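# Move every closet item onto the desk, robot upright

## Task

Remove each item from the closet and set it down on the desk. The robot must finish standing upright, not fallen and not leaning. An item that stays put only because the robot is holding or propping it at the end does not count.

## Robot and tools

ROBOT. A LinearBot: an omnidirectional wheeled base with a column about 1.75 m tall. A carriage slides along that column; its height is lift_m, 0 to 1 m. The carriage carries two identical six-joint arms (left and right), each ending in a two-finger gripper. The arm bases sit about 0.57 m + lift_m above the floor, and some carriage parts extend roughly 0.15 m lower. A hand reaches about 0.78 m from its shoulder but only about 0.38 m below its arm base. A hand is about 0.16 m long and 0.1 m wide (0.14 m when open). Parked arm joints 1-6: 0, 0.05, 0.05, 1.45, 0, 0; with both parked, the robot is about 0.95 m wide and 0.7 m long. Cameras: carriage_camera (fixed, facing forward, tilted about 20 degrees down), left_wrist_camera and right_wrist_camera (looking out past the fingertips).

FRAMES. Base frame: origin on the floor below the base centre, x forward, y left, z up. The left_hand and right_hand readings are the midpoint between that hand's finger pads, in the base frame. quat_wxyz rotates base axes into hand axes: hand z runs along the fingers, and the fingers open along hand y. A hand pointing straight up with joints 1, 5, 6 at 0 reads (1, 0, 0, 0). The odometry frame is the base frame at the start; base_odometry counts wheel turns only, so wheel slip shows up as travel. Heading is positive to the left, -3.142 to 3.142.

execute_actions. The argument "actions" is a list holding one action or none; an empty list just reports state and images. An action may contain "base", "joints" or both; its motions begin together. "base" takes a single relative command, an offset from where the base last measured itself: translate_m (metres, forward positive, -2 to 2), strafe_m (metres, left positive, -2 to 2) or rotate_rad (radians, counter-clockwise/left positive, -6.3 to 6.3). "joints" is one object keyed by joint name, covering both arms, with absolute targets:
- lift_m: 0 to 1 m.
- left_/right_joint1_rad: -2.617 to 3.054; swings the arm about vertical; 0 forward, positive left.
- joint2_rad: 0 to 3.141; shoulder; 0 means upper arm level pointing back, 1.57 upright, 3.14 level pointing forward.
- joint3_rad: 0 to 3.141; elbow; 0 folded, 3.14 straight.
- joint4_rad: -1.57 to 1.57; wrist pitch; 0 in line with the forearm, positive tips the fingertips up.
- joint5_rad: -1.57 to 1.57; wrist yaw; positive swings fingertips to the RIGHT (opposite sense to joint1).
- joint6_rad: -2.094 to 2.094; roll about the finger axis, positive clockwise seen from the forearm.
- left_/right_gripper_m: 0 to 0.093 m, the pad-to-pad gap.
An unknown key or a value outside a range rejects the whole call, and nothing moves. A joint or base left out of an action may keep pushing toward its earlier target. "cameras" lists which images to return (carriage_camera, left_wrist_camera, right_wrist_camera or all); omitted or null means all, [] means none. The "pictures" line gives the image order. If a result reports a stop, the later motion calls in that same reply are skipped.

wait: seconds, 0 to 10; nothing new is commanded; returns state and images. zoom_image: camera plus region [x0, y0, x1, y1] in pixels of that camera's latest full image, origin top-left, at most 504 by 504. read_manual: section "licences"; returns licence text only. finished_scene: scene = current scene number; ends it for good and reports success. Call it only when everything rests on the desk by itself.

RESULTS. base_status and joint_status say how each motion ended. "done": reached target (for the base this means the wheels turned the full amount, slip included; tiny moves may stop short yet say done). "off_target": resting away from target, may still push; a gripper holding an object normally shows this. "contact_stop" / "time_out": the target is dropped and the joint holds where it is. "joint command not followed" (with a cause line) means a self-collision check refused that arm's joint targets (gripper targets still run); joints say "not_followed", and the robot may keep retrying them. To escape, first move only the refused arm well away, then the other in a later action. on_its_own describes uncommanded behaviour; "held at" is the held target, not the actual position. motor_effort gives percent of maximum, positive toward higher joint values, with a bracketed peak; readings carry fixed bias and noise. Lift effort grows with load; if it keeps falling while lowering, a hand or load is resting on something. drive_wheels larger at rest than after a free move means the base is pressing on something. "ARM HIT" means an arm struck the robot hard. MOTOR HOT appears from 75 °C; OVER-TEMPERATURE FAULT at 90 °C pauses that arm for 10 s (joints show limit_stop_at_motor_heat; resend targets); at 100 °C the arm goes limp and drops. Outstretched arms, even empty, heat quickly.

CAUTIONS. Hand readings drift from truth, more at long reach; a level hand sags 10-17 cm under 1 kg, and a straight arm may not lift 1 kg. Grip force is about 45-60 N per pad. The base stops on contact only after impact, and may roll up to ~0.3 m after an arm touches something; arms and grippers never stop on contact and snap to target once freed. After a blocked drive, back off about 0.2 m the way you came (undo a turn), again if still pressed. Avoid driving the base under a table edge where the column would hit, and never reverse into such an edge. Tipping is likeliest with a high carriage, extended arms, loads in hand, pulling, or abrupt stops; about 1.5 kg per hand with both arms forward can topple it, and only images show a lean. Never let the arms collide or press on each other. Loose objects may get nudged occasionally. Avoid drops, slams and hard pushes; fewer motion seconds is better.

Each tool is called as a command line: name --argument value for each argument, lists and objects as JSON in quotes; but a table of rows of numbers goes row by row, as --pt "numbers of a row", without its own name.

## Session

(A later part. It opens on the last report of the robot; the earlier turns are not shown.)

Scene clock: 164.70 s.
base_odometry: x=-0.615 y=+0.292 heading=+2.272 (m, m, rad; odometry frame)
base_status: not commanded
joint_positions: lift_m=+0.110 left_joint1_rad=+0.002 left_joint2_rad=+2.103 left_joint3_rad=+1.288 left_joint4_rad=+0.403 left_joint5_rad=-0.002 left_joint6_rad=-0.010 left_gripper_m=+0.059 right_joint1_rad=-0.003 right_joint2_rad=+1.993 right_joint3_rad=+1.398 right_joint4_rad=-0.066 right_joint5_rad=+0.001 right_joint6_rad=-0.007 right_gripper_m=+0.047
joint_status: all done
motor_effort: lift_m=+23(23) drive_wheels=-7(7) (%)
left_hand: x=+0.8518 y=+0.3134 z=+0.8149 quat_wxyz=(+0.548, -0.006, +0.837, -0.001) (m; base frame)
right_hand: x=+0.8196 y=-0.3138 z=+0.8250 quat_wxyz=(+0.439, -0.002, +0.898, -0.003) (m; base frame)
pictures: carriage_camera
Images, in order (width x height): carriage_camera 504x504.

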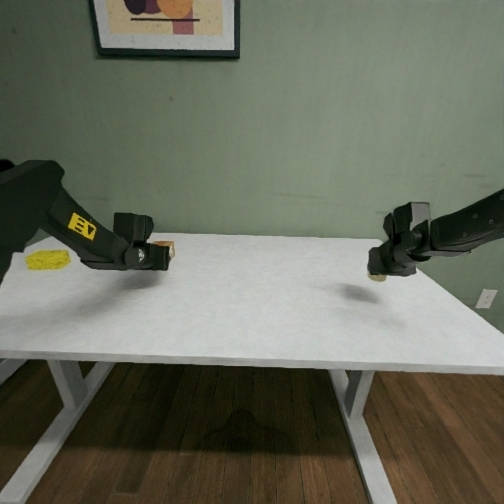

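execute_actions --actions '[{"joints":{"lift_m":0.075}}]' --cameras '["carriage_camera"]'

Scene clock: 166.03 s.
base_odometry: x=-0.615 y=+0.292 heading=+2.272 (m, m, rad; odometry frame)
base_status: not commanded
joint_positions: lift_m=+0.075 left_joint1_rad=+0.002 left_joint2_rad=+2.102 left_joint3_rad=+1.288 left_joint4_rad=+0.403 left_joint5_rad=-0.002 left_joint6_rad=-0.010 left_gripper_m=+0.059 right_joint1_rad=-0.003 right_joint2_rad=+1.994 right_joint3_rad=+1.398 right_joint4_rad=-0.066 right_joint5_rad=+0.001 right_joint6_rad=-0.007 right_gripper_m=+0.047
joint_status: all done
motor_effort: lift_m=+24(28) drive_wheels=+3(7) (%)
left_hand: x=+0.8517 y=+0.3134 z=+0.7801 quat_wxyz=(+0.548, -0.006, +0.837, -0.001) (m; base frame)
right_hand: x=+0.8196 y=-0.3138 z=+0.7894 quat_wxyz=(+0.439, -0.002, +0.898, -0.003) (m; base frame)
pictures: carriage_camera
Images, in order (width x height): carriage_camera 504x504.

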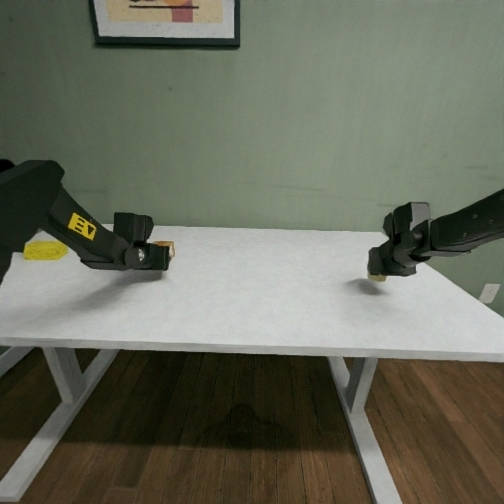

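execute_actions --actions '[{"joints":{"lift_m":0.05}}]' --cameras '["carriage_camera"]'

Scene clock: 167.70 s.
base_odometry: x=-0.615 y=+0.292 heading=+2.272 (m, m, rad; odometry frame)
base_status: not commanded
joint_positions: lift_m=+0.050 left_joint1_rad=+0.002 left_joint2_rad=+2.104 left_joint3_rad=+1.288 left_joint4_rad=+0.403 left_joint5_rad=-0.002 left_joint6_rad=-0.010 left_gripper_m=+0.059 right_joint1_rad=-0.003 right_joint2_rad=+1.995 right_joint3_rad=+1.398 right_joint4_rad=-0.066 right_joint5_rad=+0.001 right_joint6_rad=-0.007 right_gripper_m=+0.047
joint_status: all done
motor_effort: lift_m=+23(25) drive_wheels=+3(7) (%)
left_hand: x=+0.8517 y=+0.3134 z=+0.7539 quat_wxyz=(+0.547, -0.006, +0.837, -0.001) (m; base frame)
right_hand: x=+0.8195 y=-0.3138 z=+0.7636 quat_wxyz=(+0.438, -0.002, +0.899, -0.003) (m; base frame)
pictures: carriage_camera
Images, in order (width x height): carriage_camera 504x504.

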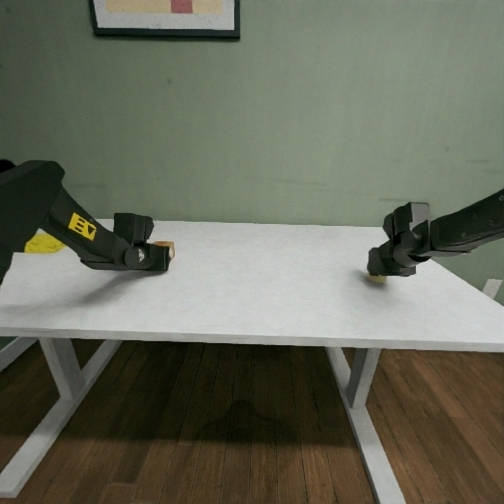

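execute_actions --actions '[{"joints":{"lift_m":0.03}}]' --cameras '["carriage_camera"]'

Scene clock: 169.13 s.
base_odometry: x=-0.615 y=+0.292 heading=+2.272 (m, m, rad; odometry frame)
base_status: not commanded
joint_positions: lift_m=+0.030 left_joint1_rad=+0.002 left_joint2_rad=+2.099 left_joint3_rad=+1.293 left_joint4_rad=+0.443 left_joint5_rad=-0.002 left_joint6_rad=-0.004 left_gripper_m=+0.059 right_joint1_rad=-0.003 right_joint2_rad=+1.993 right_joint3_rad=+1.405 right_joint4_rad=-0.025 right_joint5_rad=+0.001 right_joint6_rad=-0.007 right_gripper_m=+0.047
joint_status: all done
motor_effort: lift_m=+23(22) drive_wheels=+3(4) (%)
left_hand: x=+0.8564 y=+0.3134 z=+0.7477 quat_wxyz=(+0.567, -0.003, +0.823, +0.000) (m; base frame)
right_hand: x=+0.8271 y=-0.3138 z=+0.7558 quat_wxyz=(+0.460, -0.002, +0.888, -0.003) (m; base frame)
pictures: carriage_camera
Images, in order (width x height): carriage_camera 504x504.

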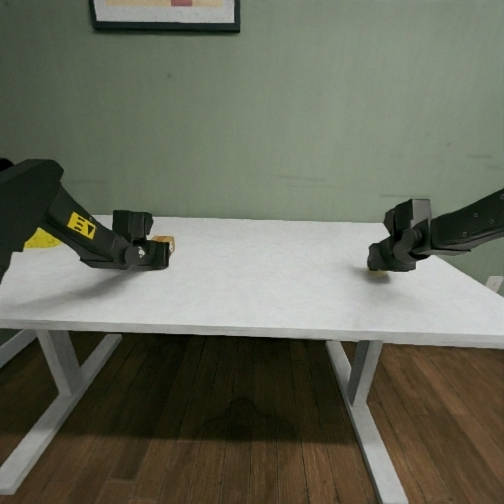

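execute_actions --actions '[{"joints":{"lift_m":0.038,"left_gripper_m":0.093,"right_gripper_m":0.093}}]' --cameras '[]'

execute_actions --actions '[{"joints":{"lift_m":0.16}}]'

Scene clock: 176.27 s.
base_odometry: x=-0.615 y=+0.292 heading=+2.272 (m, m, rad; odometry frame)
base_status: not commanded
joint_positions: lift_m=+0.038 left_joint1_rad=+0.002 left_joint2_rad=+2.099 left_joint3_rad=+1.293 left_joint4_rad=+0.431 left_joint5_rad=-0.002 left_joint6_rad=-0.004 left_gripper_m=+0.093 right_joint1_rad=-0.003 right_joint2_rad=+1.993 right_joint3_rad=+1.405 right_joint4_rad=-0.049 right_joint5_rad=+0.001 right_joint6_rad=-0.007 right_gripper_m=+0.093
joint_status: all done
motor_effort: lift_m=+23(31) drive_wheels=+4(5) (%)
left_hand: x=+0.8554 y=+0.3134 z=+0.7534 quat_wxyz=(+0.563, -0.003, +0.827, +0.000) (m; base frame)
right_hand: x=+0.8236 y=-0.3138 z=+0.7590 quat_wxyz=(+0.450, -0.002, +0.893, -0.003) (m; base frame)
pictures: none
No camera images: the call's "cameras" was empty. Leave "cameras" out to get every camera's image.

Scene clock: 177.30 s.
base_odometry: x=-0.615 y=+0.292 heading=+2.272 (m, m, rad; odometry frame)
base_status: not commanded
joint_positions: lift_m=+0.160 left_joint1_rad=+0.002 left_joint2_rad=+2.094 left_joint3_rad=+1.293 left_joint4_rad=+0.433 left_joint5_rad=-0.002 left_joint6_rad=-0.004 left_gripper_m=+0.093 right_joint1_rad=-0.003 right_joint2_rad=+1.993 right_joint3_rad=+1.405 right_joint4_rad=-0.054 right_joint5_rad=+0.001 right_joint6_rad=-0.007 right_gripper_m=+0.093
joint_status: all done
motor_effort: lift_m=+22(27) drive_wheels=+4(4) (%)
left_hand: x=+0.8555 y=+0.3134 z=+0.8782 quat_wxyz=(+0.565, -0.003, +0.825, +0.000) (m; base frame)
right_hand: x=+0.8229 y=-0.3138 z=+0.8804 quat_wxyz=(+0.448, -0.002, +0.894, -0.003) (m; base frame)
pictures: carriage_camera, left_wrist_camera, right_wrist_camera
Images, in order (width x height): carriage_camera 504x504, left_wrist_camera 504x504, right_wrist_camera 504x504.

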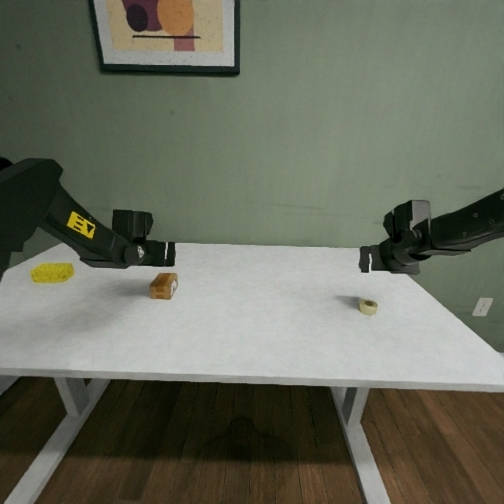

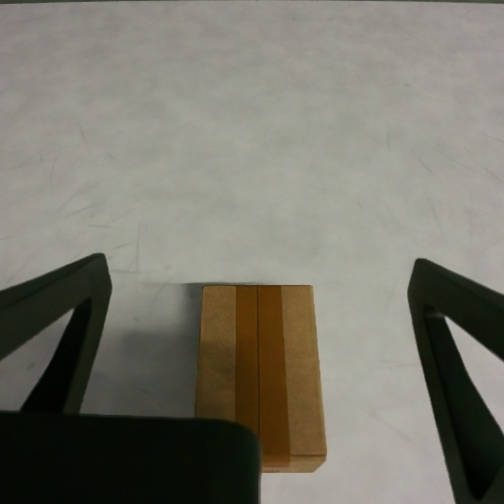

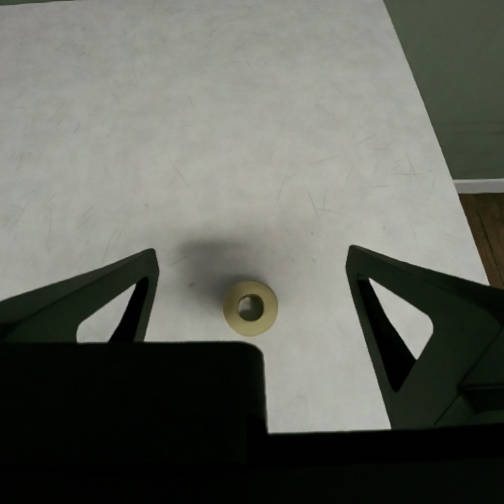

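finished_scene --scene 2

The scene is finished: the task was done.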